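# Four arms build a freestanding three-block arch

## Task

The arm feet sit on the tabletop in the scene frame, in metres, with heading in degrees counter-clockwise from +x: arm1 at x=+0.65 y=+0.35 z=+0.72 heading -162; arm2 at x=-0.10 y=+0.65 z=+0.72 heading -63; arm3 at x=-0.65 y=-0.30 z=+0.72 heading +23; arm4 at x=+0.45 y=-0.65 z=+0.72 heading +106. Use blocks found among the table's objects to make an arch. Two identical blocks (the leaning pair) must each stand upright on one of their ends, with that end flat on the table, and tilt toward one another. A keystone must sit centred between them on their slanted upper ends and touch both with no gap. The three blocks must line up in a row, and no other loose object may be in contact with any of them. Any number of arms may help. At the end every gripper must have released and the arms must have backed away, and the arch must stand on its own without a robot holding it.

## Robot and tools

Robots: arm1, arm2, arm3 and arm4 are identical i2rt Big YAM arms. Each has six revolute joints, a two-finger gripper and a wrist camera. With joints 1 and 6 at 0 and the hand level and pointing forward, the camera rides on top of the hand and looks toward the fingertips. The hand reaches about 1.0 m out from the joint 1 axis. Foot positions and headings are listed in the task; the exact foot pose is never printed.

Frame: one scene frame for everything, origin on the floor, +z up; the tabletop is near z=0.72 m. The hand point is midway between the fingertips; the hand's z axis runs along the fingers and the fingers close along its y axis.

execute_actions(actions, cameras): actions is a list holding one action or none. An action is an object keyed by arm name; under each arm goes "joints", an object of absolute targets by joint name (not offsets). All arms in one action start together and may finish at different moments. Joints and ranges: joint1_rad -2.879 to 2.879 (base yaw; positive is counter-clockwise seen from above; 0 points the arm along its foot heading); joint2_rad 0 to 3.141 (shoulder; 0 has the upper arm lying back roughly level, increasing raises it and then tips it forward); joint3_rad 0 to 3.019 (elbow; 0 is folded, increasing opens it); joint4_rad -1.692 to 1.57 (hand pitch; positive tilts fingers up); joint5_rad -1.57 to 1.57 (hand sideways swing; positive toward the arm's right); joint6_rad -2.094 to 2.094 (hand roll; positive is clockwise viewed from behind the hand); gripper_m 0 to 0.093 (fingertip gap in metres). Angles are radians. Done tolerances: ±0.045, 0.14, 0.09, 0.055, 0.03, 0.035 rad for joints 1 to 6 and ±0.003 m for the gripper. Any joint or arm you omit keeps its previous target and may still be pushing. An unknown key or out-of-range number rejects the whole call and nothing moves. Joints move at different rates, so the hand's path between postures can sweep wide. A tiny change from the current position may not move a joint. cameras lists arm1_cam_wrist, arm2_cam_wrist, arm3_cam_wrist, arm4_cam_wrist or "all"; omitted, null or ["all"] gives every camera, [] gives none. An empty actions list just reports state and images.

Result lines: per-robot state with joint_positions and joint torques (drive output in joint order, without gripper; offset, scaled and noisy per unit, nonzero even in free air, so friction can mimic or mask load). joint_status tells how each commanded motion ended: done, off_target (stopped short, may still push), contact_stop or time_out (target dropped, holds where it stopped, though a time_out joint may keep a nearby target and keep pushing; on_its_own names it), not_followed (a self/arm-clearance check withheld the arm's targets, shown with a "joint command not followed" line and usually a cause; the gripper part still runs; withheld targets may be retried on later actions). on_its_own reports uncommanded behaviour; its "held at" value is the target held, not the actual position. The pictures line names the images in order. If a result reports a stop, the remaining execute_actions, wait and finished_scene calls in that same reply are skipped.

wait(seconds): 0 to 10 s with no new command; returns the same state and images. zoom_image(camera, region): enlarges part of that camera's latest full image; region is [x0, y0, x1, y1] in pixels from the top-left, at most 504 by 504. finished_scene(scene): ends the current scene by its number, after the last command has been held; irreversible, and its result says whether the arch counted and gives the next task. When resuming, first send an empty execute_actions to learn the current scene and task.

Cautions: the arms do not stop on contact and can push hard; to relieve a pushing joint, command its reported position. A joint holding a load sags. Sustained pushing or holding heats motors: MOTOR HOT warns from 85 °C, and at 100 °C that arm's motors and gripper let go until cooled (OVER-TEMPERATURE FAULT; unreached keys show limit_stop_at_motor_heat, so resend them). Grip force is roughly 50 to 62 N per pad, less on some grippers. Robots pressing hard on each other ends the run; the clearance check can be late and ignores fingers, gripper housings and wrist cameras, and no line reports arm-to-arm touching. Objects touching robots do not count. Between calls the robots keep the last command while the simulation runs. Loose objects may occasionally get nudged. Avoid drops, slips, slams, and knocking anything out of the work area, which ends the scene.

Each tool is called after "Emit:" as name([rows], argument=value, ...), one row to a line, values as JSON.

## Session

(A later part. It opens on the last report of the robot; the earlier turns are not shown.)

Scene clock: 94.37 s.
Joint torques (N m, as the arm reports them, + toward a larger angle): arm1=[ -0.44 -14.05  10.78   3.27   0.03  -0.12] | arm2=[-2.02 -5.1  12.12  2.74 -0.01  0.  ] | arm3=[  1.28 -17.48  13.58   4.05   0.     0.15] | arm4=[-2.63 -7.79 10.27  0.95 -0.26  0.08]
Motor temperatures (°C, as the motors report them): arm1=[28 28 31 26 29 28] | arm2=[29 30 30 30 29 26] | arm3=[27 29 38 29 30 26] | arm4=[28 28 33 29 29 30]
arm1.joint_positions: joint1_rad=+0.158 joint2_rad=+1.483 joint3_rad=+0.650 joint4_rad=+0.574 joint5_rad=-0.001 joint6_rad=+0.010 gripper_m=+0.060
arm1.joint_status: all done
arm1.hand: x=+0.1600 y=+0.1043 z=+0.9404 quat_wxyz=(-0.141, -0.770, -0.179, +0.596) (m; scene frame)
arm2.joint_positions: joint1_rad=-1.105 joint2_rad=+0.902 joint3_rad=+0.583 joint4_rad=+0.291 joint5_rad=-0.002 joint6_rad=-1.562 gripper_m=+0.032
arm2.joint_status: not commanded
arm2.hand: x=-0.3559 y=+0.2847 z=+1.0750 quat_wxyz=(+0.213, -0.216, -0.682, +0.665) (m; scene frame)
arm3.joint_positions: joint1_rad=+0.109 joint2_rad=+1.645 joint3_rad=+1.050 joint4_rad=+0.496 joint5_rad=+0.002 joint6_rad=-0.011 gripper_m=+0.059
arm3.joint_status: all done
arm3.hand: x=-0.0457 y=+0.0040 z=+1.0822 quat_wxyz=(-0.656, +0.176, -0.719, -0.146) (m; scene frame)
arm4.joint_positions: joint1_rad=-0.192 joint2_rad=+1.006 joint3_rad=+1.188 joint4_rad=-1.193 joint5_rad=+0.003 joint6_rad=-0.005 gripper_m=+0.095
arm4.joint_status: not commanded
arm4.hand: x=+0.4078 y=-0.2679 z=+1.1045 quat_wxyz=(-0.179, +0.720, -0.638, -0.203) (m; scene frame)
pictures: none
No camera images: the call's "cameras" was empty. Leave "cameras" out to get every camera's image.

Emit:
execute_actions([
  {"arm1":{"joints":{"joint2_rad":1.58}},"arm3":{"joints":{"joint2_rad":1.91,"joint4_rad":0.57}}},
], cameras=["arm1_cam_wrist","arm3_cam_wrist"])

Scene clock: 95.93 s.
Joint torques (N m, as the arm reports them, + toward a larger angle): arm1=[ -0.53 -14.11   9.84   2.81   0.01  -0.12] | arm2=[-2.13 -5.15 12.16  2.75  0.    0.  ] | arm3=[  1.05 -19.77  11.22   3.28  -0.01   0.15] | arm4=[-2.48 -7.97 10.31  0.84 -0.24  0.08]
Motor temperatures (°C, as the motors report them): arm1=[28 28 31 26 29 28] | arm2=[29 30 30 30 29 26] | arm3=[27 29 38 29 30 26] | arm4=[28 28 33 29 29 30]
arm1.joint_positions: joint1_rad=+0.158 joint2_rad=+1.604 joint3_rad=+0.650 joint4_rad=+0.584 joint5_rad=-0.001 joint6_rad=+0.010 gripper_m=+0.060
arm1.joint_status: all done
arm1.hand: x=+0.1582 y=+0.1038 z=+0.8784 quat_wxyz=(-0.130, -0.802, -0.186, +0.552) (m; scene frame)
arm2.joint_positions: joint1_rad=-1.105 joint2_rad=+0.902 joint3_rad=+0.583 joint4_rad=+0.291 joint5_rad=-0.002 joint6_rad=-1.562 gripper_m=+0.032
arm2.joint_status: not commanded
arm2.hand: x=-0.3559 y=+0.2847 z=+1.0750 quat_wxyz=(+0.213, -0.216, -0.682, +0.665) (m; scene frame)
arm3.joint_positions: joint1_rad=+0.109 joint2_rad=+1.957 joint3_rad=+1.054 joint4_rad=+0.536 joint5_rad=+0.002 joint6_rad=-0.011 gripper_m=+0.059
arm3.joint_status: all done
arm3.hand: x=-0.0314 y=+0.0090 z=+0.8850 quat_wxyz=(-0.553, +0.195, -0.800, -0.122) (m; scene frame)
arm4.joint_positions: joint1_rad=-0.192 joint2_rad=+1.006 joint3_rad=+1.188 joint4_rad=-1.193 joint5_rad=+0.003 joint6_rad=-0.005 gripper_m=+0.095
arm4.joint_status: not commanded
arm4.hand: x=+0.4078 y=-0.2679 z=+1.1045 quat_wxyz=(-0.179, +0.720, -0.638, -0.203) (m; scene frame)
pictures: arm1_cam_wrist, arm3_cam_wrist
Images, in order (width x height): arm1_cam_wrist 616x616, arm3_cam_wrist 616x616.

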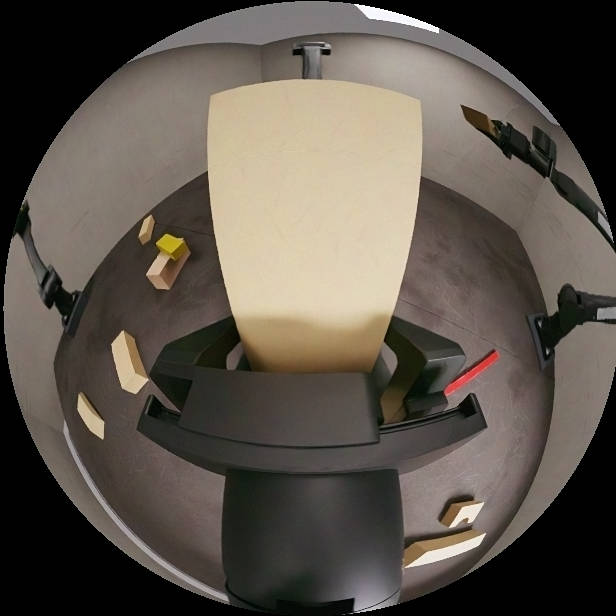

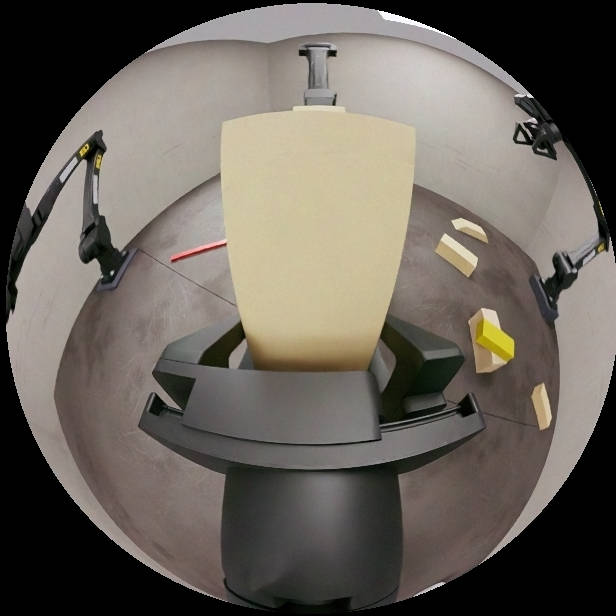

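Emit:
execute_actions([
  {"arm4":{"joints":{"joint1_rad":0.22,"joint4_rad":0.6,"joint3_rad":0.8}}},
], cameras=[])

Emit:
execute_actions([
  {"arm4":{"joints":{"joint2_rad":1.55,"joint3_rad":0.45,"joint4_rad":1.05}},"arm1":{"joints":{"joint2_rad":1.70,"joint3_rad":0.62,"joint4_rad":0.72}},"arm3":{"joints":{"joint2_rad":1.99,"joint3_rad":1.04,"joint4_rad":0.63}}},
], cameras=["arm4_cam_wrist"])

Scene clock: 98.57 s.
Joint torques (N m, as the arm reports them, + toward a larger angle): arm1=[ -0.5  -14.11   9.9    2.84   0.02  -0.11] | arm2=[-2.15 -5.13 12.14  2.74  0.    0.  ] | arm3=[  1.47 -20.39  11.36   3.1    0.06   0.09] | arm4=[-1.35 -8.04 10.68  1.85 -0.2   0.05]
Motor temperatures (°C, as the motors report them): arm1=[28 28 31 26 29 28] | arm2=[29 30 30 30 29 26] | arm3=[27 29 38 29 30 26] | arm4=[28 28 33 29 29 30]
arm1.joint_positions: joint1_rad=+0.158 joint2_rad=+1.604 joint3_rad=+0.650 joint4_rad=+0.584 joint5_rad=-0.001 joint6_rad=+0.010 gripper_m=+0.060
arm1.joint_status: not commanded
arm1.hand: x=+0.1582 y=+0.1038 z=+0.8784 quat_wxyz=(-0.130, -0.802, -0.186, +0.552) (m; scene frame)
arm2.joint_positions: joint1_rad=-1.105 joint2_rad=+0.902 joint3_rad=+0.583 joint4_rad=+0.291 joint5_rad=-0.002 joint6_rad=-1.562 gripper_m=+0.032
arm2.joint_status: not commanded
arm2.hand: x=-0.3559 y=+0.2847 z=+1.0750 quat_wxyz=(+0.213, -0.216, -0.682, +0.665) (m; scene frame)
arm3.joint_positions: joint1_rad=+0.109 joint2_rad=+1.957 joint3_rad=+1.054 joint4_rad=+0.536 joint5_rad=+0.002 joint6_rad=-0.011 gripper_m=+0.059
arm3.joint_status: not commanded
arm3.hand: x=-0.0314 y=+0.0090 z=+0.8850 quat_wxyz=(-0.553, +0.195, -0.800, -0.122) (m; scene frame)
arm4.joint_positions: joint1_rad=+0.214 joint2_rad=+1.007 joint3_rad=+0.785 joint4_rad=+0.584 joint5_rad=+0.000 joint6_rad=-0.005 gripper_m=+0.095
arm4.joint_status: all done
arm4.hand: x=+0.2130 y=-0.2312 z=+1.2475 quat_wxyz=(-0.410, +0.493, -0.288, -0.712) (m; scene frame)
pictures: none
No camera images: the call's "cameras" was empty. Leave "cameras" out to get every camera's image.

Scene clock: 99.87 s.
Joint torques (N m, as the arm reports them, + toward a larger angle): arm1=[ -0.61 -13.69   7.26   2.93   0.03  -0.07] | arm2=[-1.91 -5.34 12.14  2.72  0.01  0.01] | arm3=[  1.14 -16.99   7.71   3.69   0.02   0.09] | arm4=[ -1.65 -10.75   6.12   2.11  -0.21   0.07]
Motor temperatures (°C, as the motors report them): arm1=[28 28 31 26 29 28] | arm2=[29 30 30 30 29 26] | arm3=[27 29 38 29 30 26] | arm4=[28 28 33 29 29 30]
arm1.joint_positions: joint1_rad=+0.158 joint2_rad=+1.714 joint3_rad=+0.605 joint4_rad=+0.681 joint5_rad=-0.001 joint6_rad=+0.006 gripper_m=+0.060
arm1.joint_status: all done
arm1.hand: x=+0.1715 y=+0.1107 z=+0.8241 quat_wxyz=(-0.124, -0.817, -0.192, +0.529) (m; scene frame)
arm2.joint_positions: joint1_rad=-1.105 joint2_rad=+0.902 joint3_rad=+0.583 joint4_rad=+0.291 joint5_rad=-0.002 joint6_rad=-1.562 gripper_m=+0.032
arm2.joint_status: not commanded
arm2.hand: x=-0.3559 y=+0.2847 z=+1.0750 quat_wxyz=(+0.213, -0.216, -0.682, +0.665) (m; scene frame)
arm3.joint_positions: joint1_rad=+0.109 joint2_rad=+2.009 joint3_rad=+1.027 joint4_rad=+0.581 joint5_rad=+0.002 joint6_rad=-0.011 gripper_m=+0.059
arm3.joint_status: all done
arm3.hand: x=-0.0408 y=+0.0039 z=+0.8489 quat_wxyz=(-0.540, +0.197, -0.810, -0.119) (m; scene frame)
arm4.joint_positions: joint1_rad=+0.214 joint2_rad=+1.552 joint3_rad=+0.435 joint4_rad=+1.033 joint5_rad=+0.000 joint6_rad=-0.005 gripper_m=+0.095
arm4.joint_status: all done
arm4.hand: x=+0.2032 y=-0.2213 z=+0.9041 quat_wxyz=(-0.335, +0.639, -0.370, -0.585) (m; scene frame)
pictures: arm4_cam_wrist
Images, in order (width x height): arm4_cam_wrist 616x616.

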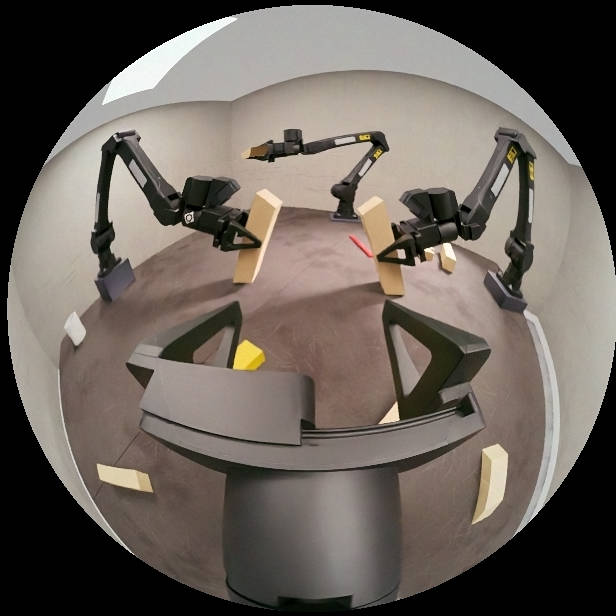

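Emit:
zoom_image(camera="arm4_cam_wrist", region=[210, 170, 430, 310])

Region (210, 170, 430, 310) of arm4_cam_wrist's 616x616 image, scaled by 2.291, with more detail than that image has; it fills the top 321 rows of this view, and the rest is white.

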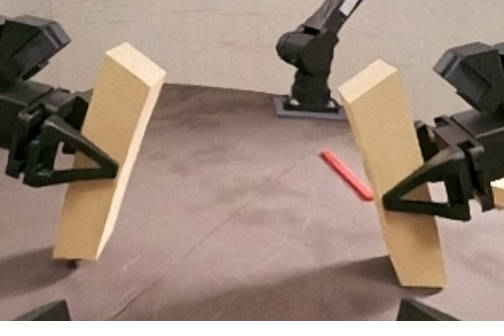

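Emit:
execute_actions([
  {"arm1":{"joints":{"joint2_rad":1.74,"joint4_rad":0.77}},"arm3":{"joints":{"joint2_rad":2.04,"joint4_rad":0.68}}},
], cameras=["arm4_cam_wrist"])

Emit:
zoom_image(camera="arm4_cam_wrist", region=[210, 170, 430, 310])

Scene clock: 101.00 s.
Joint torques (N m, as the arm reports them, + toward a larger angle): arm1=[ -0.49 -11.85   7.05   3.     0.04  -0.07] | arm2=[-2.13 -5.22 12.16  2.76  0.01  0.  ] | arm3=[  1.7  -17.62   7.32   3.97   0.06   0.13] | arm4=[ -1.26 -11.28   6.05   2.11  -0.19   0.07]
Motor temperatures (°C, as the motors report them): arm1=[28 28 31 26 29 28] | arm2=[29 30 30 30 29 26] | arm3=[27 29 37 29 30 26] | arm4=[28 28 33 29 29 30]
arm1.joint_positions: joint1_rad=+0.158 joint2_rad=+1.735 joint3_rad=+0.605 joint4_rad=+0.730 joint5_rad=-0.001 joint6_rad=+0.005 gripper_m=+0.060
arm1.joint_status: all done
arm1.hand: x=+0.1687 y=+0.1093 z=+0.8243 quat_wxyz=(-0.126, -0.810, -0.190, +0.540) (m; scene frame)
arm2.joint_positions: joint1_rad=-1.105 joint2_rad=+0.902 joint3_rad=+0.583 joint4_rad=+0.291 joint5_rad=-0.002 joint6_rad=-1.562 gripper_m=+0.032
arm2.joint_status: not commanded
arm2.hand: x=-0.3559 y=+0.2847 z=+1.0750 quat_wxyz=(+0.213, -0.216, -0.682, +0.665) (m; scene frame)
arm3.joint_positions: joint1_rad=+0.109 joint2_rad=+2.050 joint3_rad=+1.027 joint4_rad=+0.633 joint5_rad=+0.000 joint6_rad=-0.011 gripper_m=+0.059
arm3.joint_status: all done
arm3.hand: x=-0.0403 y=+0.0042 z=+0.8336 quat_wxyz=(-0.544, +0.197, -0.806, -0.121) (m; scene frame)
arm4.joint_positions: joint1_rad=+0.214 joint2_rad=+1.552 joint3_rad=+0.435 joint4_rad=+1.033 joint5_rad=+0.000 joint6_rad=-0.005 gripper_m=+0.095
arm4.joint_status: not commanded
arm4.hand: x=+0.2032 y=-0.2213 z=+0.9041 quat_wxyz=(-0.335, +0.639, -0.370, -0.585) (m; scene frame)
pictures: arm4_cam_wrist
Images, in order (width x height): arm4_cam_wrist 616x616.

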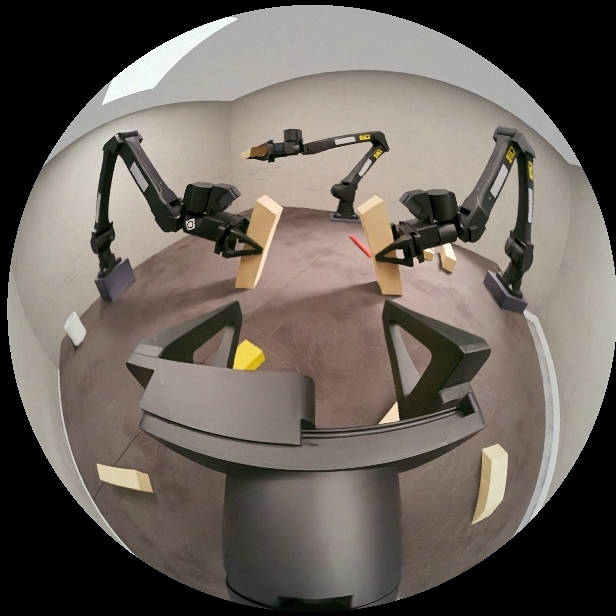

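Region (210, 170, 430, 310) of arm4_cam_wrist's 616x616 image, scaled by 2.291, with more detail than that image has; it fills the top 321 rows of this view, and the rest is white.

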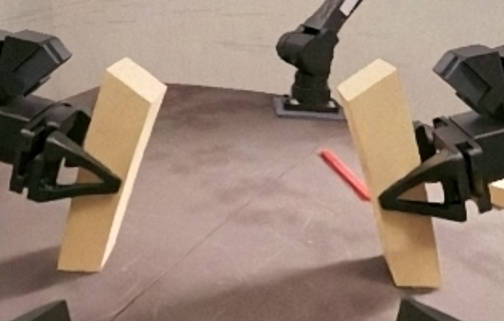

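Emit:
execute_actions([
  {"arm3":{"joints":{"joint2_rad":2.075}}},
], cameras=["arm4_cam_wrist"])

Emit:
zoom_image(camera="arm4_cam_wrist", region=[220, 250, 420, 310])

Scene clock: 101.83 s.
Joint torques (N m, as the arm reports them, + toward a larger angle): arm1=[ -0.64 -11.72   7.03   2.97   0.04  -0.07] | arm2=[-2.12 -5.19 12.15  2.76  0.    0.  ] | arm3=[  1.79 -14.75   7.24   3.14   0.1    0.1 ] | arm4=[ -1.48 -10.84   6.22   2.16  -0.2    0.06]
Motor temperatures (°C, as the motors report them): arm1=[28 28 31 26 29 28] | arm2=[29 30 31 30 29 26] | arm3=[27 29 37 29 30 26] | arm4=[28 28 33 29 29 30]
arm1.joint_positions: joint1_rad=+0.158 joint2_rad=+1.735 joint3_rad=+0.605 joint4_rad=+0.730 joint5_rad=-0.001 joint6_rad=+0.005 gripper_m=+0.060
arm1.joint_status: not commanded
arm1.hand: x=+0.1687 y=+0.1093 z=+0.8243 quat_wxyz=(-0.126, -0.810, -0.190, +0.540) (m; scene frame)
arm2.joint_positions: joint1_rad=-1.105 joint2_rad=+0.902 joint3_rad=+0.583 joint4_rad=+0.291 joint5_rad=-0.002 joint6_rad=-1.562 gripper_m=+0.032
arm2.joint_status: not commanded
arm2.hand: x=-0.3559 y=+0.2847 z=+1.0750 quat_wxyz=(+0.213, -0.216, -0.682, +0.665) (m; scene frame)
arm3.joint_positions: joint1_rad=+0.109 joint2_rad=+2.055 joint3_rad=+1.027 joint4_rad=+0.644 joint5_rad=+0.000 joint6_rad=-0.011 gripper_m=+0.059
arm3.joint_status: all done
arm3.hand: x=-0.0399 y=+0.0044 z=+0.8326 quat_wxyz=(-0.547, +0.196, -0.805, -0.121) (m; scene frame)
arm4.joint_positions: joint1_rad=+0.214 joint2_rad=+1.552 joint3_rad=+0.435 joint4_rad=+1.033 joint5_rad=+0.000 joint6_rad=-0.005 gripper_m=+0.095
arm4.joint_status: not commanded
arm4.hand: x=+0.2032 y=-0.2213 z=+0.9041 quat_wxyz=(-0.335, +0.639, -0.370, -0.585) (m; scene frame)
pictures: arm4_cam_wrist
Images, in order (width x height): arm4_cam_wrist 616x616.

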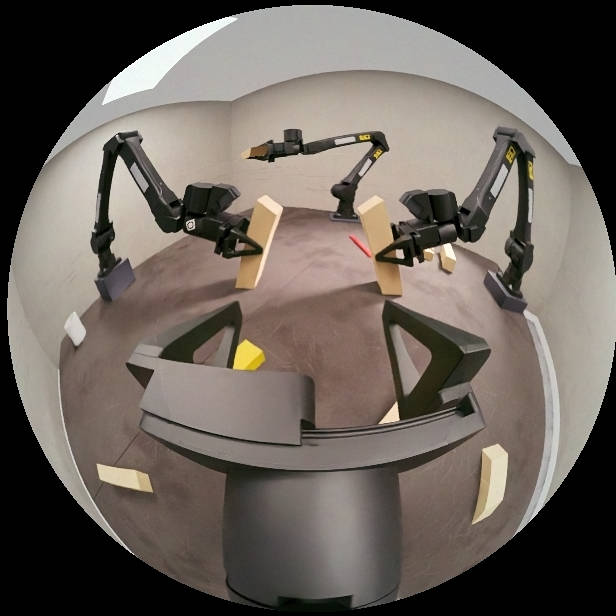

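Region (220, 250, 420, 310) of arm4_cam_wrist's 616x616 image, scaled by 2.520, with more detail than that image has; it fills the top 151 rows of this view, and the rest is white.

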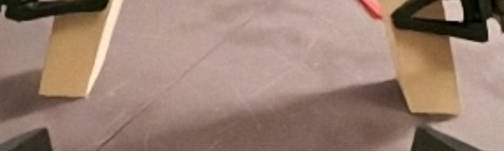

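Emit:
execute_actions([
  {"arm2":{"joints":{"joint1_rad":-0.316,"joint5_rad":-0.29}}},
], cameras=[])

Emit:
execute_actions([
  {"arm2":{"joints":{"joint2_rad":1.5,"joint3_rad":0.86,"joint4_rad":0.72}}},
], cameras=["arm4_cam_wrist","arm2_cam_wrist"])

Scene clock: 104.00 s.
Joint torques (N m, as the arm reports them, + toward a larger angle): arm1=[ -0.62 -11.91   7.03   3.     0.04  -0.07] | arm2=[-1.45 -5.17 12.03  2.66 -0.04  0.  ] | arm3=[  1.83 -14.82   7.21   3.22   0.05   0.09] | arm4=[ -1.66 -10.74   6.17   2.07  -0.21   0.07]
Motor temperatures (°C, as the motors report them): arm1=[28 28 30 26 29 28] | arm2=[29 30 31 30 29 26] | arm3=[27 29 37 29 30 26] | arm4=[28 28 32 29 29 30]
arm1.joint_positions: joint1_rad=+0.158 joint2_rad=+1.735 joint3_rad=+0.605 joint4_rad=+0.730 joint5_rad=-0.001 joint6_rad=+0.005 gripper_m=+0.060
arm1.joint_status: not commanded
arm1.hand: x=+0.1687 y=+0.1093 z=+0.8243 quat_wxyz=(-0.126, -0.810, -0.190, +0.540) (m; scene frame)
arm2.joint_positions: joint1_rad=-0.318 joint2_rad=+0.902 joint3_rad=+0.583 joint4_rad=+0.291 joint5_rad=-0.291 joint6_rad=-1.562 gripper_m=+0.032
arm2.joint_status: all done
arm2.hand: x=+0.0268 y=+0.2232 z=+1.0699 quat_wxyz=(-0.160, +0.161, -0.701, +0.675) (m; scene frame)
arm3.joint_positions: joint1_rad=+0.109 joint2_rad=+2.055 joint3_rad=+1.027 joint4_rad=+0.644 joint5_rad=+0.000 joint6_rad=-0.011 gripper_m=+0.059
arm3.joint_status: not commanded
arm3.hand: x=-0.0399 y=+0.0044 z=+0.8326 quat_wxyz=(-0.547, +0.196, -0.805, -0.121) (m; scene frame)
arm4.joint_positions: joint1_rad=+0.214 joint2_rad=+1.552 joint3_rad=+0.435 joint4_rad=+1.033 joint5_rad=+0.000 joint6_rad=-0.005 gripper_m=+0.095
arm4.joint_status: not commanded
arm4.hand: x=+0.2032 y=-0.2213 z=+0.9041 quat_wxyz=(-0.335, +0.639, -0.370, -0.585) (m; scene frame)
pictures: none
No camera images: the call's "cameras" was empty. Leave "cameras" out to get every camera's image.

Scene clock: 105.33 s.
Joint torques (N m, as the arm reports them, + toward a larger angle): arm1=[ -0.56 -11.93   7.03   2.99   0.04  -0.07] | arm2=[ -1.56 -16.49  11.04   3.53  -0.01   0.01] | arm3=[  1.37 -15.19   7.29   3.37   0.02   0.14] | arm4=[ -1.28 -10.65   6.24   2.12  -0.17   0.07]
Motor temperatures (°C, as the motors report them): arm1=[28 28 30 26 29 28] | arm2=[29 30 31 30 29 26] | arm3=[27 29 37 29 30 26] | arm4=[28 28 32 29 29 30]
arm1.joint_positions: joint1_rad=+0.158 joint2_rad=+1.735 joint3_rad=+0.605 joint4_rad=+0.730 joint5_rad=-0.001 joint6_rad=+0.005 gripper_m=+0.060
arm1.joint_status: not commanded
arm1.hand: x=+0.1687 y=+0.1093 z=+0.8243 quat_wxyz=(-0.126, -0.810, -0.190, +0.540) (m; scene frame)
arm2.joint_positions: joint1_rad=-0.318 joint2_rad=+1.522 joint3_rad=+0.833 joint4_rad=+0.692 joint5_rad=-0.291 joint6_rad=-1.562 gripper_m=+0.032
arm2.joint_status: all done
arm2.hand: x=+0.0531 y=+0.0628 z=+0.9953 quat_wxyz=(-0.160, +0.162, -0.691, +0.686) (m; scene frame)
arm3.joint_positions: joint1_rad=+0.109 joint2_rad=+2.055 joint3_rad=+1.027 joint4_rad=+0.644 joint5_rad=+0.000 joint6_rad=-0.011 gripper_m=+0.059
arm3.joint_status: not commanded
arm3.hand: x=-0.0399 y=+0.0044 z=+0.8326 quat_wxyz=(-0.547, +0.196, -0.805, -0.121) (m; scene frame)
arm4.joint_positions: joint1_rad=+0.214 joint2_rad=+1.552 joint3_rad=+0.435 joint4_rad=+1.033 joint5_rad=+0.000 joint6_rad=-0.005 gripper_m=+0.095
arm4.joint_status: not commanded
arm4.hand: x=+0.2032 y=-0.2213 z=+0.9041 quat_wxyz=(-0.335, +0.639, -0.370, -0.585) (m; scene frame)
pictures: arm2_cam_wrist, arm4_cam_wrist
Images, in order (width x height): arm2_cam_wrist 616x616, arm4_cam_wrist 616x616.

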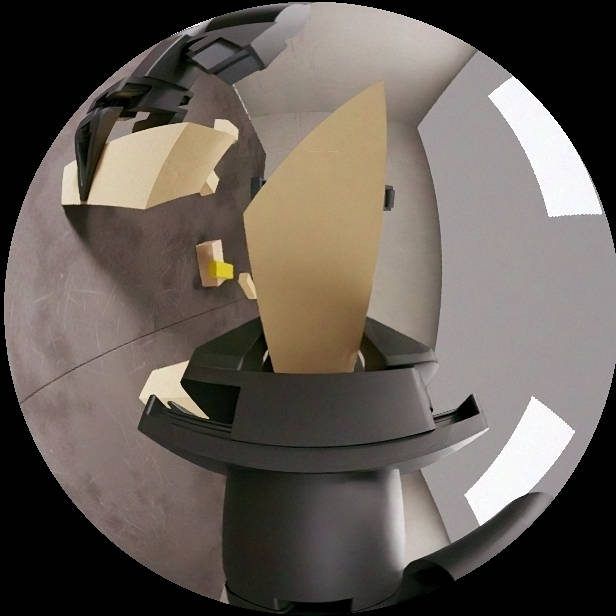

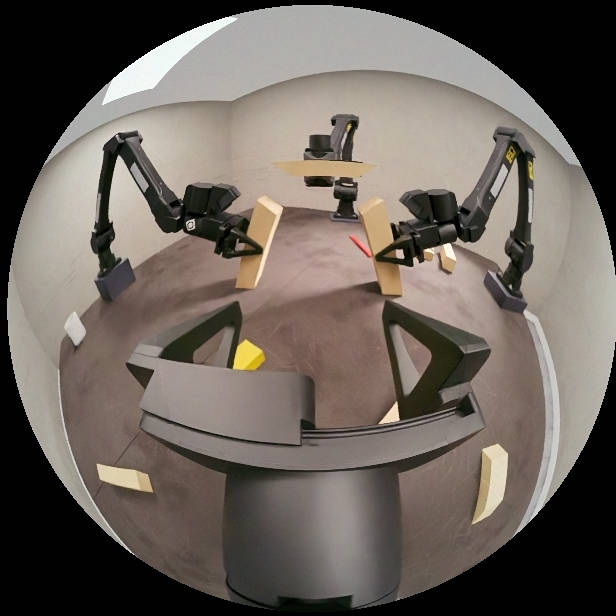

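Emit:
zoom_image(camera="arm4_cam_wrist", region=[230, 130, 410, 300])

Region (230, 130, 410, 300) of arm4_cam_wrist's 616x616 image, scaled by 2.800, with more detail than that image has.

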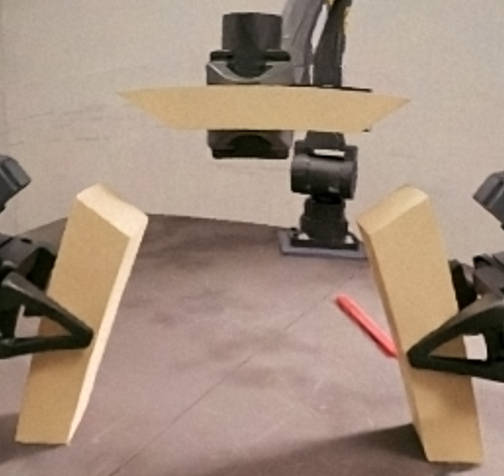

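Emit:
zoom_image(camera="arm4_cam_wrist", region=[360, 270, 420, 305])

Emit:
zoom_image(camera="arm4_cam_wrist", region=[225, 265, 285, 300])

Region (360, 270, 420, 305) of arm4_cam_wrist's 616x616 image, scaled by 8.400, with more detail than that image has; it fills the top 294 rows of this view, and the rest is white.

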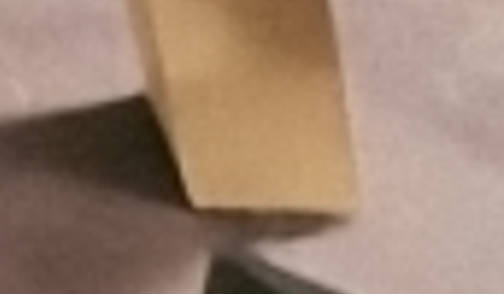

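Region (225, 265, 285, 300) of arm4_cam_wrist's 616x616 image, scaled by 8.400, with more detail than that image has; it fills the top 294 rows of this view, and the rest is white.

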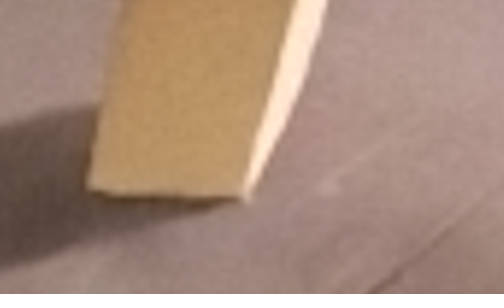

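Emit:
execute_actions([
  {"arm1":{"joints":{"joint2_rad":1.765,"joint4_rad":0.85}},"arm3":{"joints":{"joint2_rad":2.09,"joint4_rad":0.74}},"arm2":{"joints":{"joint2_rad":1.6,"joint3_rad":0.86,"joint4_rad":0.79}}},
], cameras=["arm4_cam_wrist"])

Emit:
zoom_image(camera="arm4_cam_wrist", region=[230, 130, 410, 300])

Scene clock: 107.43 s.
Joint torques (N m, as the arm reports them, + toward a larger angle): arm1=[ -0.52 -12.33   6.85   3.16   0.03  -0.06] | arm2=[ -1.49 -14.97  10.66   3.48  -0.02   0.  ] | arm3=[  1.36 -15.94   7.21   3.43   0.05   0.08] | arm4=[ -1.19 -11.1    6.24   2.14  -0.17   0.09]
Motor temperatures (°C, as the motors report them): arm1=[28 28 30 26 29 28] | arm2=[29 30 31 30 29 26] | arm3=[27 29 36 29 30 26] | arm4=[28 28 32 29 29 30]
arm1.joint_positions: joint1_rad=+0.158 joint2_rad=+1.764 joint3_rad=+0.605 joint4_rad=+0.806 joint5_rad=-0.001 joint6_rad=+0.005 gripper_m=+0.060
arm1.joint_status: all done
arm1.hand: x=+0.1646 y=+0.1073 z=+0.8267 quat_wxyz=(-0.131, -0.797, -0.187, +0.559) (m; scene frame)
arm2.joint_positions: joint1_rad=-0.318 joint2_rad=+1.602 joint3_rad=+0.833 joint4_rad=+0.763 joint5_rad=-0.291 joint6_rad=-1.562 gripper_m=+0.032
arm2.joint_status: all done
arm2.hand: x=+0.0544 y=+0.0531 z=+0.9650 quat_wxyz=(-0.160, +0.162, -0.694, +0.683) (m; scene frame)
arm3.joint_positions: joint1_rad=+0.109 joint2_rad=+2.073 joint3_rad=+1.027 joint4_rad=+0.701 joint5_rad=+0.000 joint6_rad=-0.011 gripper_m=+0.059
arm3.joint_status: all done
arm3.hand: x=-0.0373 y=+0.0057 z=+0.8340 quat_wxyz=(-0.563, +0.194, -0.794, -0.125) (m; scene frame)
arm4.joint_positions: joint1_rad=+0.214 joint2_rad=+1.552 joint3_rad=+0.435 joint4_rad=+1.033 joint5_rad=+0.000 joint6_rad=-0.005 gripper_m=+0.095
arm4.joint_status: not commanded
arm4.hand: x=+0.2032 y=-0.2213 z=+0.9041 quat_wxyz=(-0.335, +0.639, -0.370, -0.585) (m; scene frame)
pictures: arm4_cam_wrist
Images, in order (width x height): arm4_cam_wrist 616x616.

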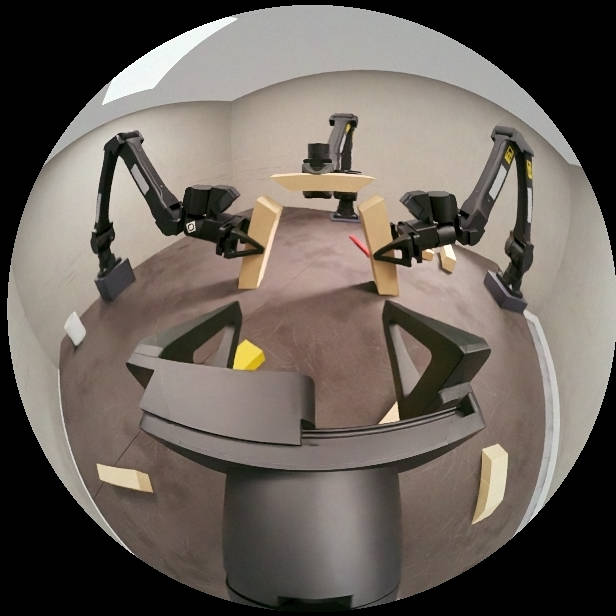

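Region (230, 130, 410, 300) of arm4_cam_wrist's 616x616 image, scaled by 2.800, with more detail than that image has.

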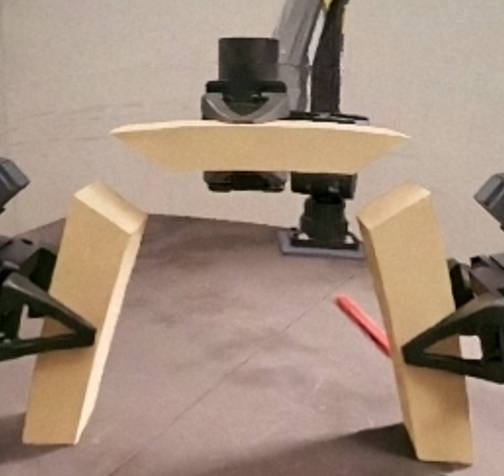

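Emit:
execute_actions([
  {"arm2":{"joints":{"joint2_rad":1.69,"joint4_rad":0.895}}},
], cameras=["arm4_cam_wrist","arm2_cam_wrist"])

Emit:
zoom_image(camera="arm4_cam_wrist", region=[250, 160, 390, 240])

Scene clock: 108.97 s.
Joint torques (N m, as the arm reports them, + toward a larger angle): arm1=[ -0.52 -12.42   6.85   3.19   0.03  -0.07] | arm2=[ -1.5  -15.88  10.05   3.58  -0.01   0.01] | arm3=[  1.14 -16.09   7.41   3.34   0.08   0.13] | arm4=[ -1.09 -11.33   6.24   2.22  -0.19   0.1 ]
Motor temperatures (°C, as the motors report them): arm1=[28 28 30 26 29 28] | arm2=[29 30 31 30 29 26] | arm3=[27 30 36 30 30 26] | arm4=[28 28 32 29 29 30]
arm1.joint_positions: joint1_rad=+0.158 joint2_rad=+1.764 joint3_rad=+0.605 joint4_rad=+0.806 joint5_rad=-0.001 joint6_rad=+0.005 gripper_m=+0.060
arm1.joint_status: not commanded
arm1.hand: x=+0.1646 y=+0.1073 z=+0.8267 quat_wxyz=(-0.131, -0.797, -0.187, +0.559) (m; scene frame)
arm2.joint_positions: joint1_rad=-0.318 joint2_rad=+1.691 joint3_rad=+0.833 joint4_rad=+0.865 joint5_rad=-0.291 joint6_rad=-1.562 gripper_m=+0.032
arm2.joint_status: all done
arm2.hand: x=+0.0555 y=+0.0449 z=+0.9363 quat_wxyz=(-0.160, +0.162, -0.689, +0.688) (m; scene frame)
arm3.joint_positions: joint1_rad=+0.109 joint2_rad=+2.073 joint3_rad=+1.027 joint4_rad=+0.701 joint5_rad=+0.000 joint6_rad=-0.011 gripper_m=+0.059
arm3.joint_status: not commanded
arm3.hand: x=-0.0373 y=+0.0057 z=+0.8340 quat_wxyz=(-0.563, +0.194, -0.794, -0.125) (m; scene frame)
arm4.joint_positions: joint1_rad=+0.214 joint2_rad=+1.552 joint3_rad=+0.435 joint4_rad=+1.033 joint5_rad=+0.000 joint6_rad=-0.005 gripper_m=+0.095
arm4.joint_status: not commanded
arm4.hand: x=+0.2032 y=-0.2213 z=+0.9041 quat_wxyz=(-0.335, +0.639, -0.370, -0.585) (m; scene frame)
pictures: arm2_cam_wrist, arm4_cam_wrist
Images, in order (width x height): arm2_cam_wrist 616x616, arm4_cam_wrist 616x616.

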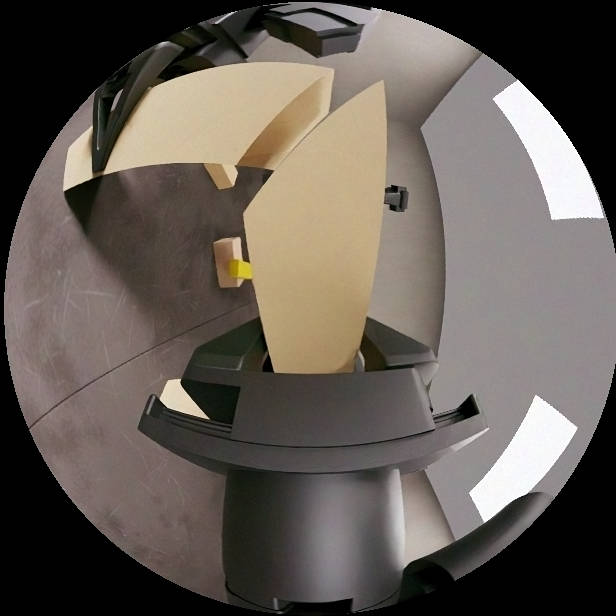

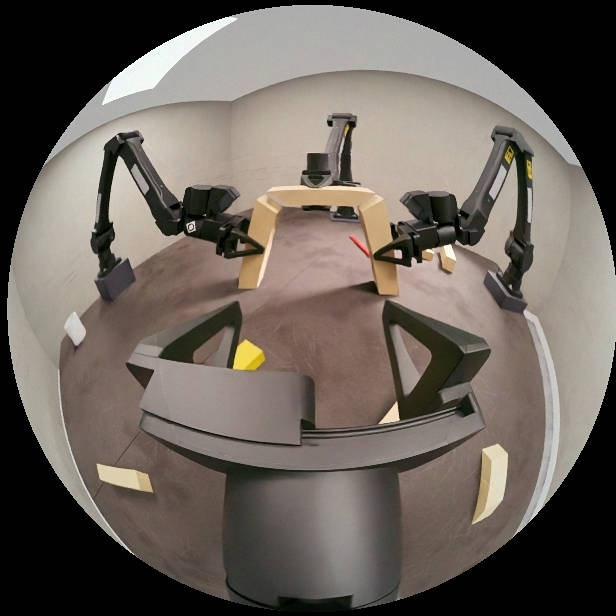

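Region (250, 160, 390, 240) of arm4_cam_wrist's 616x616 image, scaled by 3.600, with more detail than that image has; it fills the top 288 rows of this view, and the rest is white.

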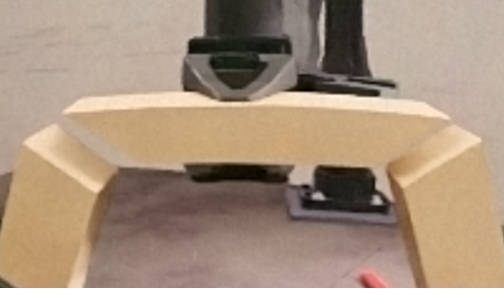

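Emit:
execute_actions([
  {"arm2":{"joints":{"joint1_rad":-0.335}}},
], cameras=[])

Emit:
execute_actions([
  {"arm2":{"joints":{"joint2_rad":1.715,"joint4_rad":0.915}}},
], cameras=["arm4_cam_wrist"])

Emit:
zoom_image(camera="arm4_cam_wrist", region=[250, 160, 390, 240])

Scene clock: 110.00 s.
Joint torques (N m, as the arm reports them, + toward a larger angle): arm1=[ -0.63 -12.44   6.85   3.19   0.04  -0.05] | arm2=[ -2.33 -15.98  10.07   3.63  -0.03   0.  ] | arm3=[  1.35 -14.99   7.48   3.35   0.12   0.09] | arm4=[ -1.04 -10.81   6.17   2.1   -0.16   0.06]
Motor temperatures (°C, as the motors report them): arm1=[28 28 30 26 29 28] | arm2=[29 30 31 30 29 26] | arm3=[27 30 36 30 30 26] | arm4=[28 28 32 29 29 30]
arm1.joint_positions: joint1_rad=+0.158 joint2_rad=+1.764 joint3_rad=+0.605 joint4_rad=+0.806 joint5_rad=-0.001 joint6_rad=+0.005 gripper_m=+0.060
arm1.joint_status: not commanded
arm1.hand: x=+0.1646 y=+0.1073 z=+0.8267 quat_wxyz=(-0.131, -0.797, -0.187, +0.559) (m; scene frame)
arm2.joint_positions: joint1_rad=-0.327 joint2_rad=+1.691 joint3_rad=+0.833 joint4_rad=+0.865 joint5_rad=-0.291 joint6_rad=-1.562 gripper_m=+0.032
arm2.joint_status: all done
arm2.hand: x=+0.0504 y=+0.0436 z=+0.9364 quat_wxyz=(-0.157, +0.160, -0.690, +0.689) (m; scene frame)
arm3.joint_positions: joint1_rad=+0.109 joint2_rad=+2.073 joint3_rad=+1.027 joint4_rad=+0.701 joint5_rad=+0.000 joint6_rad=-0.011 gripper_m=+0.059
arm3.joint_status: not commanded
arm3.hand: x=-0.0373 y=+0.0057 z=+0.8340 quat_wxyz=(-0.563, +0.194, -0.794, -0.125) (m; scene frame)
arm4.joint_positions: joint1_rad=+0.214 joint2_rad=+1.552 joint3_rad=+0.435 joint4_rad=+1.033 joint5_rad=+0.000 joint6_rad=-0.005 gripper_m=+0.095
arm4.joint_status: not commanded
arm4.hand: x=+0.2032 y=-0.2213 z=+0.9041 quat_wxyz=(-0.335, +0.639, -0.370, -0.585) (m; scene frame)
pictures: none
No camera images: the call's "cameras" was empty. Leave "cameras" out to get every camera's image.

Scene clock: 110.67 s.
Joint torques (N m, as the arm reports them, + toward a larger angle): arm1=[ -0.65 -12.49   6.86   3.19   0.03  -0.06] | arm2=[ -2.49 -14.37  10.05   3.6   -0.02   0.  ] | arm3=[  1.84 -14.54   7.18   3.46   0.06   0.09] | arm4=[ -1.53 -10.82   6.25   2.14  -0.2    0.05]
Motor temperatures (°C, as the motors report them): arm1=[28 28 30 26 29 28] | arm2=[29 30 31 30 29 26] | arm3=[27 30 36 30 30 26] | arm4=[28 28 32 29 29 30]
arm1.joint_positions: joint1_rad=+0.158 joint2_rad=+1.764 joint3_rad=+0.605 joint4_rad=+0.806 joint5_rad=-0.001 joint6_rad=+0.005 gripper_m=+0.060
arm1.joint_status: not commanded
arm1.hand: x=+0.1646 y=+0.1073 z=+0.8267 quat_wxyz=(-0.131, -0.797, -0.187, +0.559) (m; scene frame)
arm2.joint_positions: joint1_rad=-0.327 joint2_rad=+1.700 joint3_rad=+0.833 joint4_rad=+0.885 joint5_rad=-0.291 joint6_rad=-1.562 gripper_m=+0.032
arm2.joint_status: all done
arm2.hand: x=+0.0505 y=+0.0430 z=+0.9356 quat_wxyz=(-0.157, +0.160, -0.686, +0.692) (m; scene frame)
arm3.joint_positions: joint1_rad=+0.109 joint2_rad=+2.073 joint3_rad=+1.027 joint4_rad=+0.701 joint5_rad=+0.000 joint6_rad=-0.011 gripper_m=+0.059
arm3.joint_status: not commanded
arm3.hand: x=-0.0373 y=+0.0057 z=+0.8340 quat_wxyz=(-0.563, +0.194, -0.794, -0.125) (m; scene frame)
arm4.joint_positions: joint1_rad=+0.214 joint2_rad=+1.552 joint3_rad=+0.435 joint4_rad=+1.033 joint5_rad=+0.000 joint6_rad=-0.005 gripper_m=+0.095
arm4.joint_status: not commanded
arm4.hand: x=+0.2032 y=-0.2213 z=+0.9041 quat_wxyz=(-0.335, +0.639, -0.370, -0.585) (m; scene frame)
pictures: arm4_cam_wrist
Images, in order (width x height): arm4_cam_wrist 616x616.

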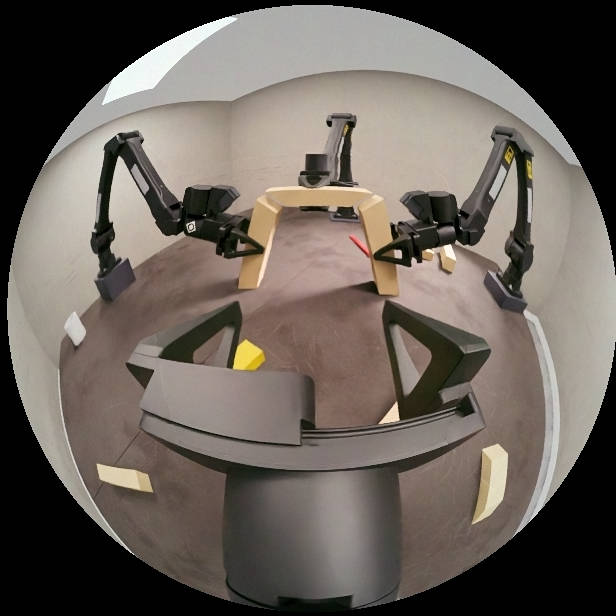

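Region (250, 160, 390, 240) of arm4_cam_wrist's 616x616 image, scaled by 3.600, with more detail than that image has; it fills the top 288 rows of this view, and the rest is white.

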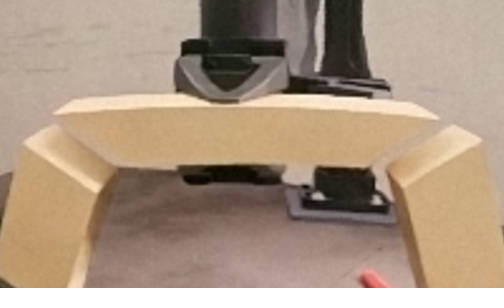

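Emit:
execute_actions([
  {"arm2":{"joints":{"joint2_rad":1.74}}},
], cameras=["arm4_cam_wrist","arm2_cam_wrist"])

Emit:
zoom_image(camera="arm4_cam_wrist", region=[250, 160, 390, 240])

Scene clock: 119.77 s.
Joint torques (N m, as the arm reports them, + toward a larger angle): arm1=[ -0.43 -12.54   6.83   3.16   0.04  -0.07] | arm2=[ -2.48 -15.17   9.77   3.54  -0.03   0.01] | arm3=[  1.2  -16.18   7.24   3.23   0.04   0.1 ] | arm4=[ -1.71 -11.08   6.18   2.13  -0.17   0.08]
Motor temperatures (°C, as the motors report them): arm1=[28 28 30 26 29 28] | arm2=[29 30 30 30 29 26] | arm3=[27 30 35 30 30 26] | arm4=[28 29 31 29 29 30]
arm1.joint_positions: joint1_rad=+0.158 joint2_rad=+1.764 joint3_rad=+0.605 joint4_rad=+0.806 joint5_rad=-0.001 joint6_rad=+0.005 gripper_m=+0.060
arm1.joint_status: not commanded
arm1.hand: x=+0.1646 y=+0.1073 z=+0.8267 quat_wxyz=(-0.131, -0.797, -0.187, +0.559) (m; scene frame)
arm2.joint_positions: joint1_rad=-0.327 joint2_rad=+1.731 joint3_rad=+0.833 joint4_rad=+0.889 joint5_rad=-0.291 joint6_rad=-1.562 gripper_m=+0.032
arm2.joint_status: all done
arm2.hand: x=+0.0506 y=+0.0409 z=+0.9179 quat_wxyz=(-0.157, +0.159, -0.696, +0.683) (m; scene frame)
arm3.joint_positions: joint1_rad=+0.109 joint2_rad=+2.073 joint3_rad=+1.027 joint4_rad=+0.701 joint5_rad=+0.000 joint6_rad=-0.011 gripper_m=+0.059
arm3.joint_status: not commanded
arm3.hand: x=-0.0373 y=+0.0057 z=+0.8340 quat_wxyz=(-0.563, +0.194, -0.794, -0.125) (m; scene frame)
arm4.joint_positions: joint1_rad=+0.214 joint2_rad=+1.552 joint3_rad=+0.435 joint4_rad=+1.033 joint5_rad=+0.000 joint6_rad=-0.005 gripper_m=+0.095
arm4.joint_status: not commanded
arm4.hand: x=+0.2032 y=-0.2213 z=+0.9041 quat_wxyz=(-0.335, +0.639, -0.370, -0.585) (m; scene frame)
pictures: arm2_cam_wrist, arm4_cam_wrist
Images, in order (width x height): arm2_cam_wrist 616x616, arm4_cam_wrist 616x616.

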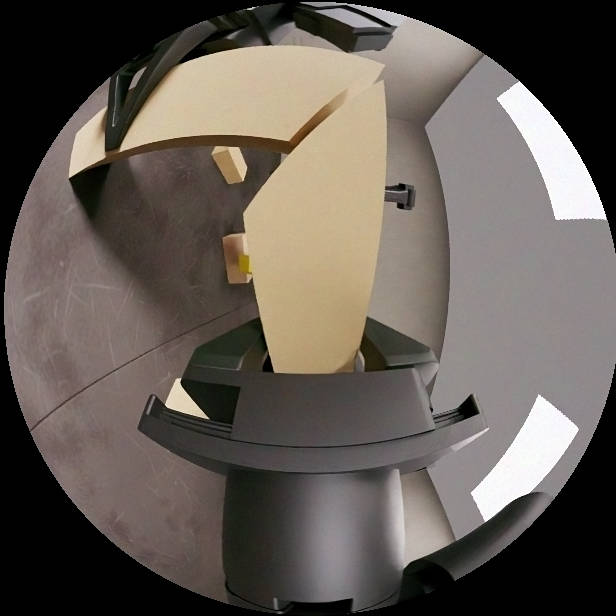

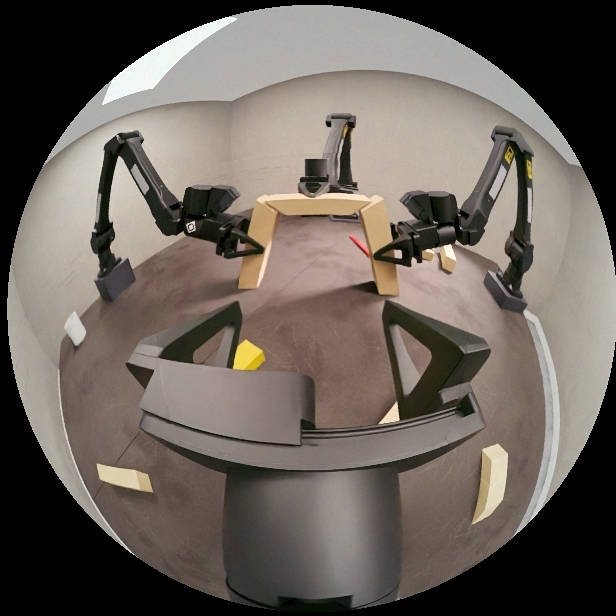

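Region (250, 160, 390, 240) of arm4_cam_wrist's 616x616 image, scaled by 3.600, with more detail than that image has; it fills the top 288 rows of this view, and the rest is white.

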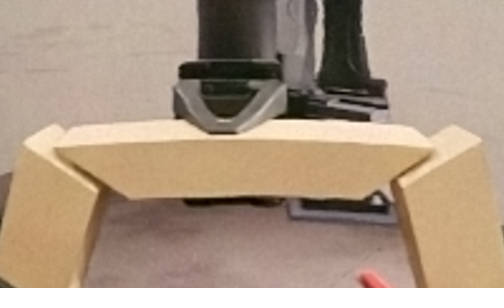

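Emit:
execute_actions([
  {"arm2":{"joints":{"joint2_rad":1.58}}},
], cameras=[])

Emit:
execute_actions([
  {"arm3":{"joints":{"joint3_rad":1.12}}},
], cameras=[])

Scene clock: 121.80 s.
Joint torques (N m, as the arm reports them, + toward a larger angle): arm1=[ -0.53 -12.39   6.83   3.16   0.03  -0.07] | arm2=[ -2.39 -14.56  10.78   3.09   0.02   0.  ] | arm3=[  1.22 -15.02   7.28   3.58   0.09   0.15] | arm4=[ -1.54 -10.48   6.25   2.14  -0.19   0.05]
Motor temperatures (°C, as the motors report them): arm1=[28 28 29 26 29 28] | arm2=[29 30 30 30 29 26] | arm3=[27 30 35 30 30 26] | arm4=[28 29 31 29 29 30]
arm1.joint_positions: joint1_rad=+0.158 joint2_rad=+1.764 joint3_rad=+0.605 joint4_rad=+0.806 joint5_rad=-0.001 joint6_rad=+0.005 gripper_m=+0.060
arm1.joint_status: not commanded
arm1.hand: x=+0.1646 y=+0.1073 z=+0.8267 quat_wxyz=(-0.131, -0.797, -0.187, +0.559) (m; scene frame)
arm2.joint_positions: joint1_rad=-0.327 joint2_rad=+1.581 joint3_rad=+0.833 joint4_rad=+0.896 joint5_rad=-0.291 joint6_rad=-1.562 gripper_m=+0.032
arm2.joint_status: all done
arm2.hand: x=+0.0492 y=+0.0566 z=+1.0096 quat_wxyz=(-0.154, +0.163, -0.638, +0.737) (m; scene frame)
arm3.joint_positions: joint1_rad=+0.109 joint2_rad=+2.073 joint3_rad=+1.027 joint4_rad=+0.701 joint5_rad=+0.000 joint6_rad=-0.011 gripper_m=+0.059
arm3.joint_status: not commanded
arm3.hand: x=-0.0373 y=+0.0057 z=+0.8340 quat_wxyz=(-0.563, +0.194, -0.794, -0.125) (m; scene frame)
arm4.joint_positions: joint1_rad=+0.214 joint2_rad=+1.552 joint3_rad=+0.435 joint4_rad=+1.033 joint5_rad=+0.000 joint6_rad=-0.005 gripper_m=+0.095
arm4.joint_status: not commanded
arm4.hand: x=+0.2032 y=-0.2213 z=+0.9041 quat_wxyz=(-0.335, +0.639, -0.370, -0.585) (m; scene frame)
pictures: none
No camera images: the call's "cameras" was empty. Leave "cameras" out to get every camera's image.

Scene clock: 122.50 s.
Joint torques (N m, as the arm reports them, + toward a larger angle): arm1=[ -0.6  -12.3    6.78   3.2    0.03  -0.06] | arm2=[ -2.45 -14.88  10.82   3.02   0.03   0.  ] | arm3=[  1.59 -17.12  11.03   3.37   0.03   0.12] | arm4=[ -1.32 -11.11   6.24   2.23  -0.18   0.06]
Motor temperatures (°C, as the motors report them): arm1=[28 28 29 26 29 28] | arm2=[29 30 30 30 29 26] | arm3=[27 30 35 30 30 26] | arm4=[28 29 31 29 29 30]
arm1.joint_positions: joint1_rad=+0.158 joint2_rad=+1.764 joint3_rad=+0.605 joint4_rad=+0.806 joint5_rad=-0.001 joint6_rad=+0.005 gripper_m=+0.060
arm1.joint_status: not commanded
arm1.hand: x=+0.1646 y=+0.1073 z=+0.8267 quat_wxyz=(-0.131, -0.797, -0.187, +0.559) (m; scene frame)
arm2.joint_positions: joint1_rad=-0.327 joint2_rad=+1.581 joint3_rad=+0.833 joint4_rad=+0.896 joint5_rad=-0.291 joint6_rad=-1.562 gripper_m=+0.032
arm2.joint_status: not commanded
arm2.hand: x=+0.0492 y=+0.0566 z=+1.0096 quat_wxyz=(-0.154, +0.163, -0.638, +0.737) (m; scene frame)
arm3.joint_positions: joint1_rad=+0.109 joint2_rad=+2.094 joint3_rad=+1.066 joint4_rad=+0.701 joint5_rad=+0.000 joint6_rad=-0.011 gripper_m=+0.059
arm3.joint_status: all done
arm3.hand: x=-0.0253 y=+0.0117 z=+0.8363 quat_wxyz=(-0.569, +0.193, -0.789, -0.127) (m; scene frame)
arm4.joint_positions: joint1_rad=+0.214 joint2_rad=+1.552 joint3_rad=+0.435 joint4_rad=+1.033 joint5_rad=+0.000 joint6_rad=-0.005 gripper_m=+0.095
arm4.joint_status: not commanded
arm4.hand: x=+0.2032 y=-0.2213 z=+0.9041 quat_wxyz=(-0.335, +0.639, -0.370, -0.585) (m; scene frame)
pictures: none
No camera images: the call's "cameras" was empty. Leave "cameras" out to get every camera's image.

Emit:
execute_actions([
  {"arm3":{"joints":{"joint4_rad":0.70}},"arm2":{"joints":{"joint1_rad":-0.306,"joint2_rad":1.67,"joint4_rad":0.88}}},
], cameras=["arm4_cam_wrist"])

Emit:
zoom_image(camera="arm4_cam_wrist", region=[230, 150, 410, 300])

Scene clock: 123.87 s.
Joint torques (N m, as the arm reports them, + toward a larger angle): arm1=[ -0.58 -12.39   6.84   3.18   0.03  -0.06] | arm2=[ -0.87 -16.45  10.04   2.7   -0.02   0.01] | arm3=[  1.19 -17.96  10.92   1.8    0.06   0.11] | arm4=[ -0.92 -10.76   6.2    2.09  -0.19   0.08]
Motor temperatures (°C, as the motors report them): arm1=[28 28 29 26 29 28] | arm2=[29 30 30 30 29 26] | arm3=[27 30 35 30 30 26] | arm4=[28 29 31 29 29 30]
arm1.joint_positions: joint1_rad=+0.158 joint2_rad=+1.764 joint3_rad=+0.605 joint4_rad=+0.806 joint5_rad=-0.001 joint6_rad=+0.005 gripper_m=+0.060
arm1.joint_status: not commanded
arm1.hand: x=+0.1646 y=+0.1073 z=+0.8267 quat_wxyz=(-0.131, -0.797, -0.187, +0.559) (m; scene frame)
arm2.joint_positions: joint1_rad=-0.313 joint2_rad=+1.677 joint3_rad=+0.833 joint4_rad=+0.872 joint5_rad=-0.291 joint6_rad=-1.562 gripper_m=+0.032
arm2.joint_status: all done
arm2.hand: x=+0.0584 y=+0.0468 z=+0.9466 quat_wxyz=(-0.161, +0.165, -0.681, +0.695) (m; scene frame)
arm3.joint_positions: joint1_rad=+0.109 joint2_rad=+2.094 joint3_rad=+1.066 joint4_rad=+0.701 joint5_rad=+0.000 joint6_rad=-0.011 gripper_m=+0.059
arm3.joint_status: all done
arm3.hand: x=-0.0253 y=+0.0117 z=+0.8363 quat_wxyz=(-0.569, +0.193, -0.789, -0.127) (m; scene frame)
arm4.joint_positions: joint1_rad=+0.214 joint2_rad=+1.552 joint3_rad=+0.435 joint4_rad=+1.033 joint5_rad=+0.000 joint6_rad=-0.005 gripper_m=+0.095
arm4.joint_status: not commanded
arm4.hand: x=+0.2032 y=-0.2213 z=+0.9041 quat_wxyz=(-0.335, +0.639, -0.370, -0.585) (m; scene frame)
pictures: arm4_cam_wrist
Images, in order (width x height): arm4_cam_wrist 616x616.

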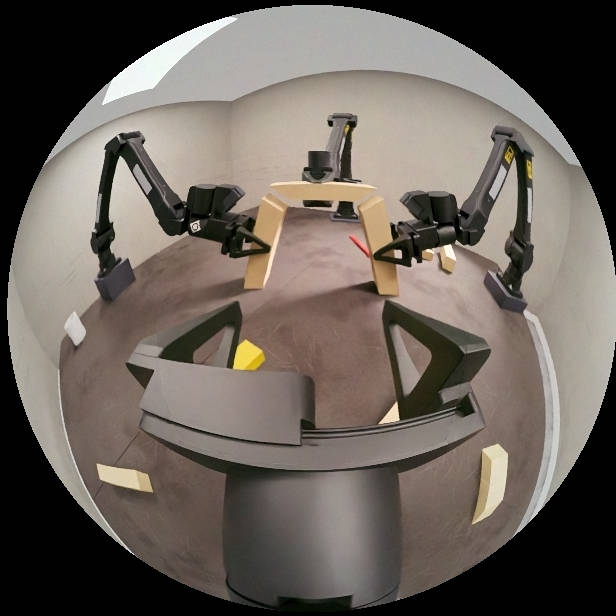

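Region (230, 150, 410, 300) of arm4_cam_wrist's 616x616 image, scaled by 2.800, with more detail than that image has.

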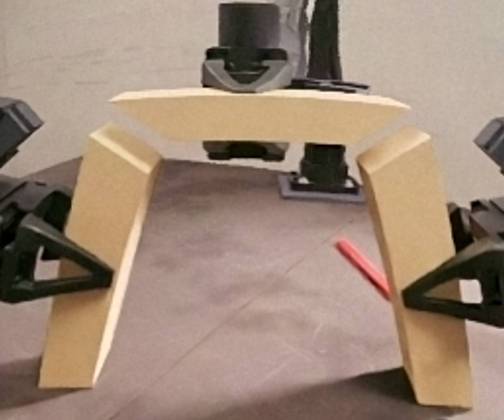

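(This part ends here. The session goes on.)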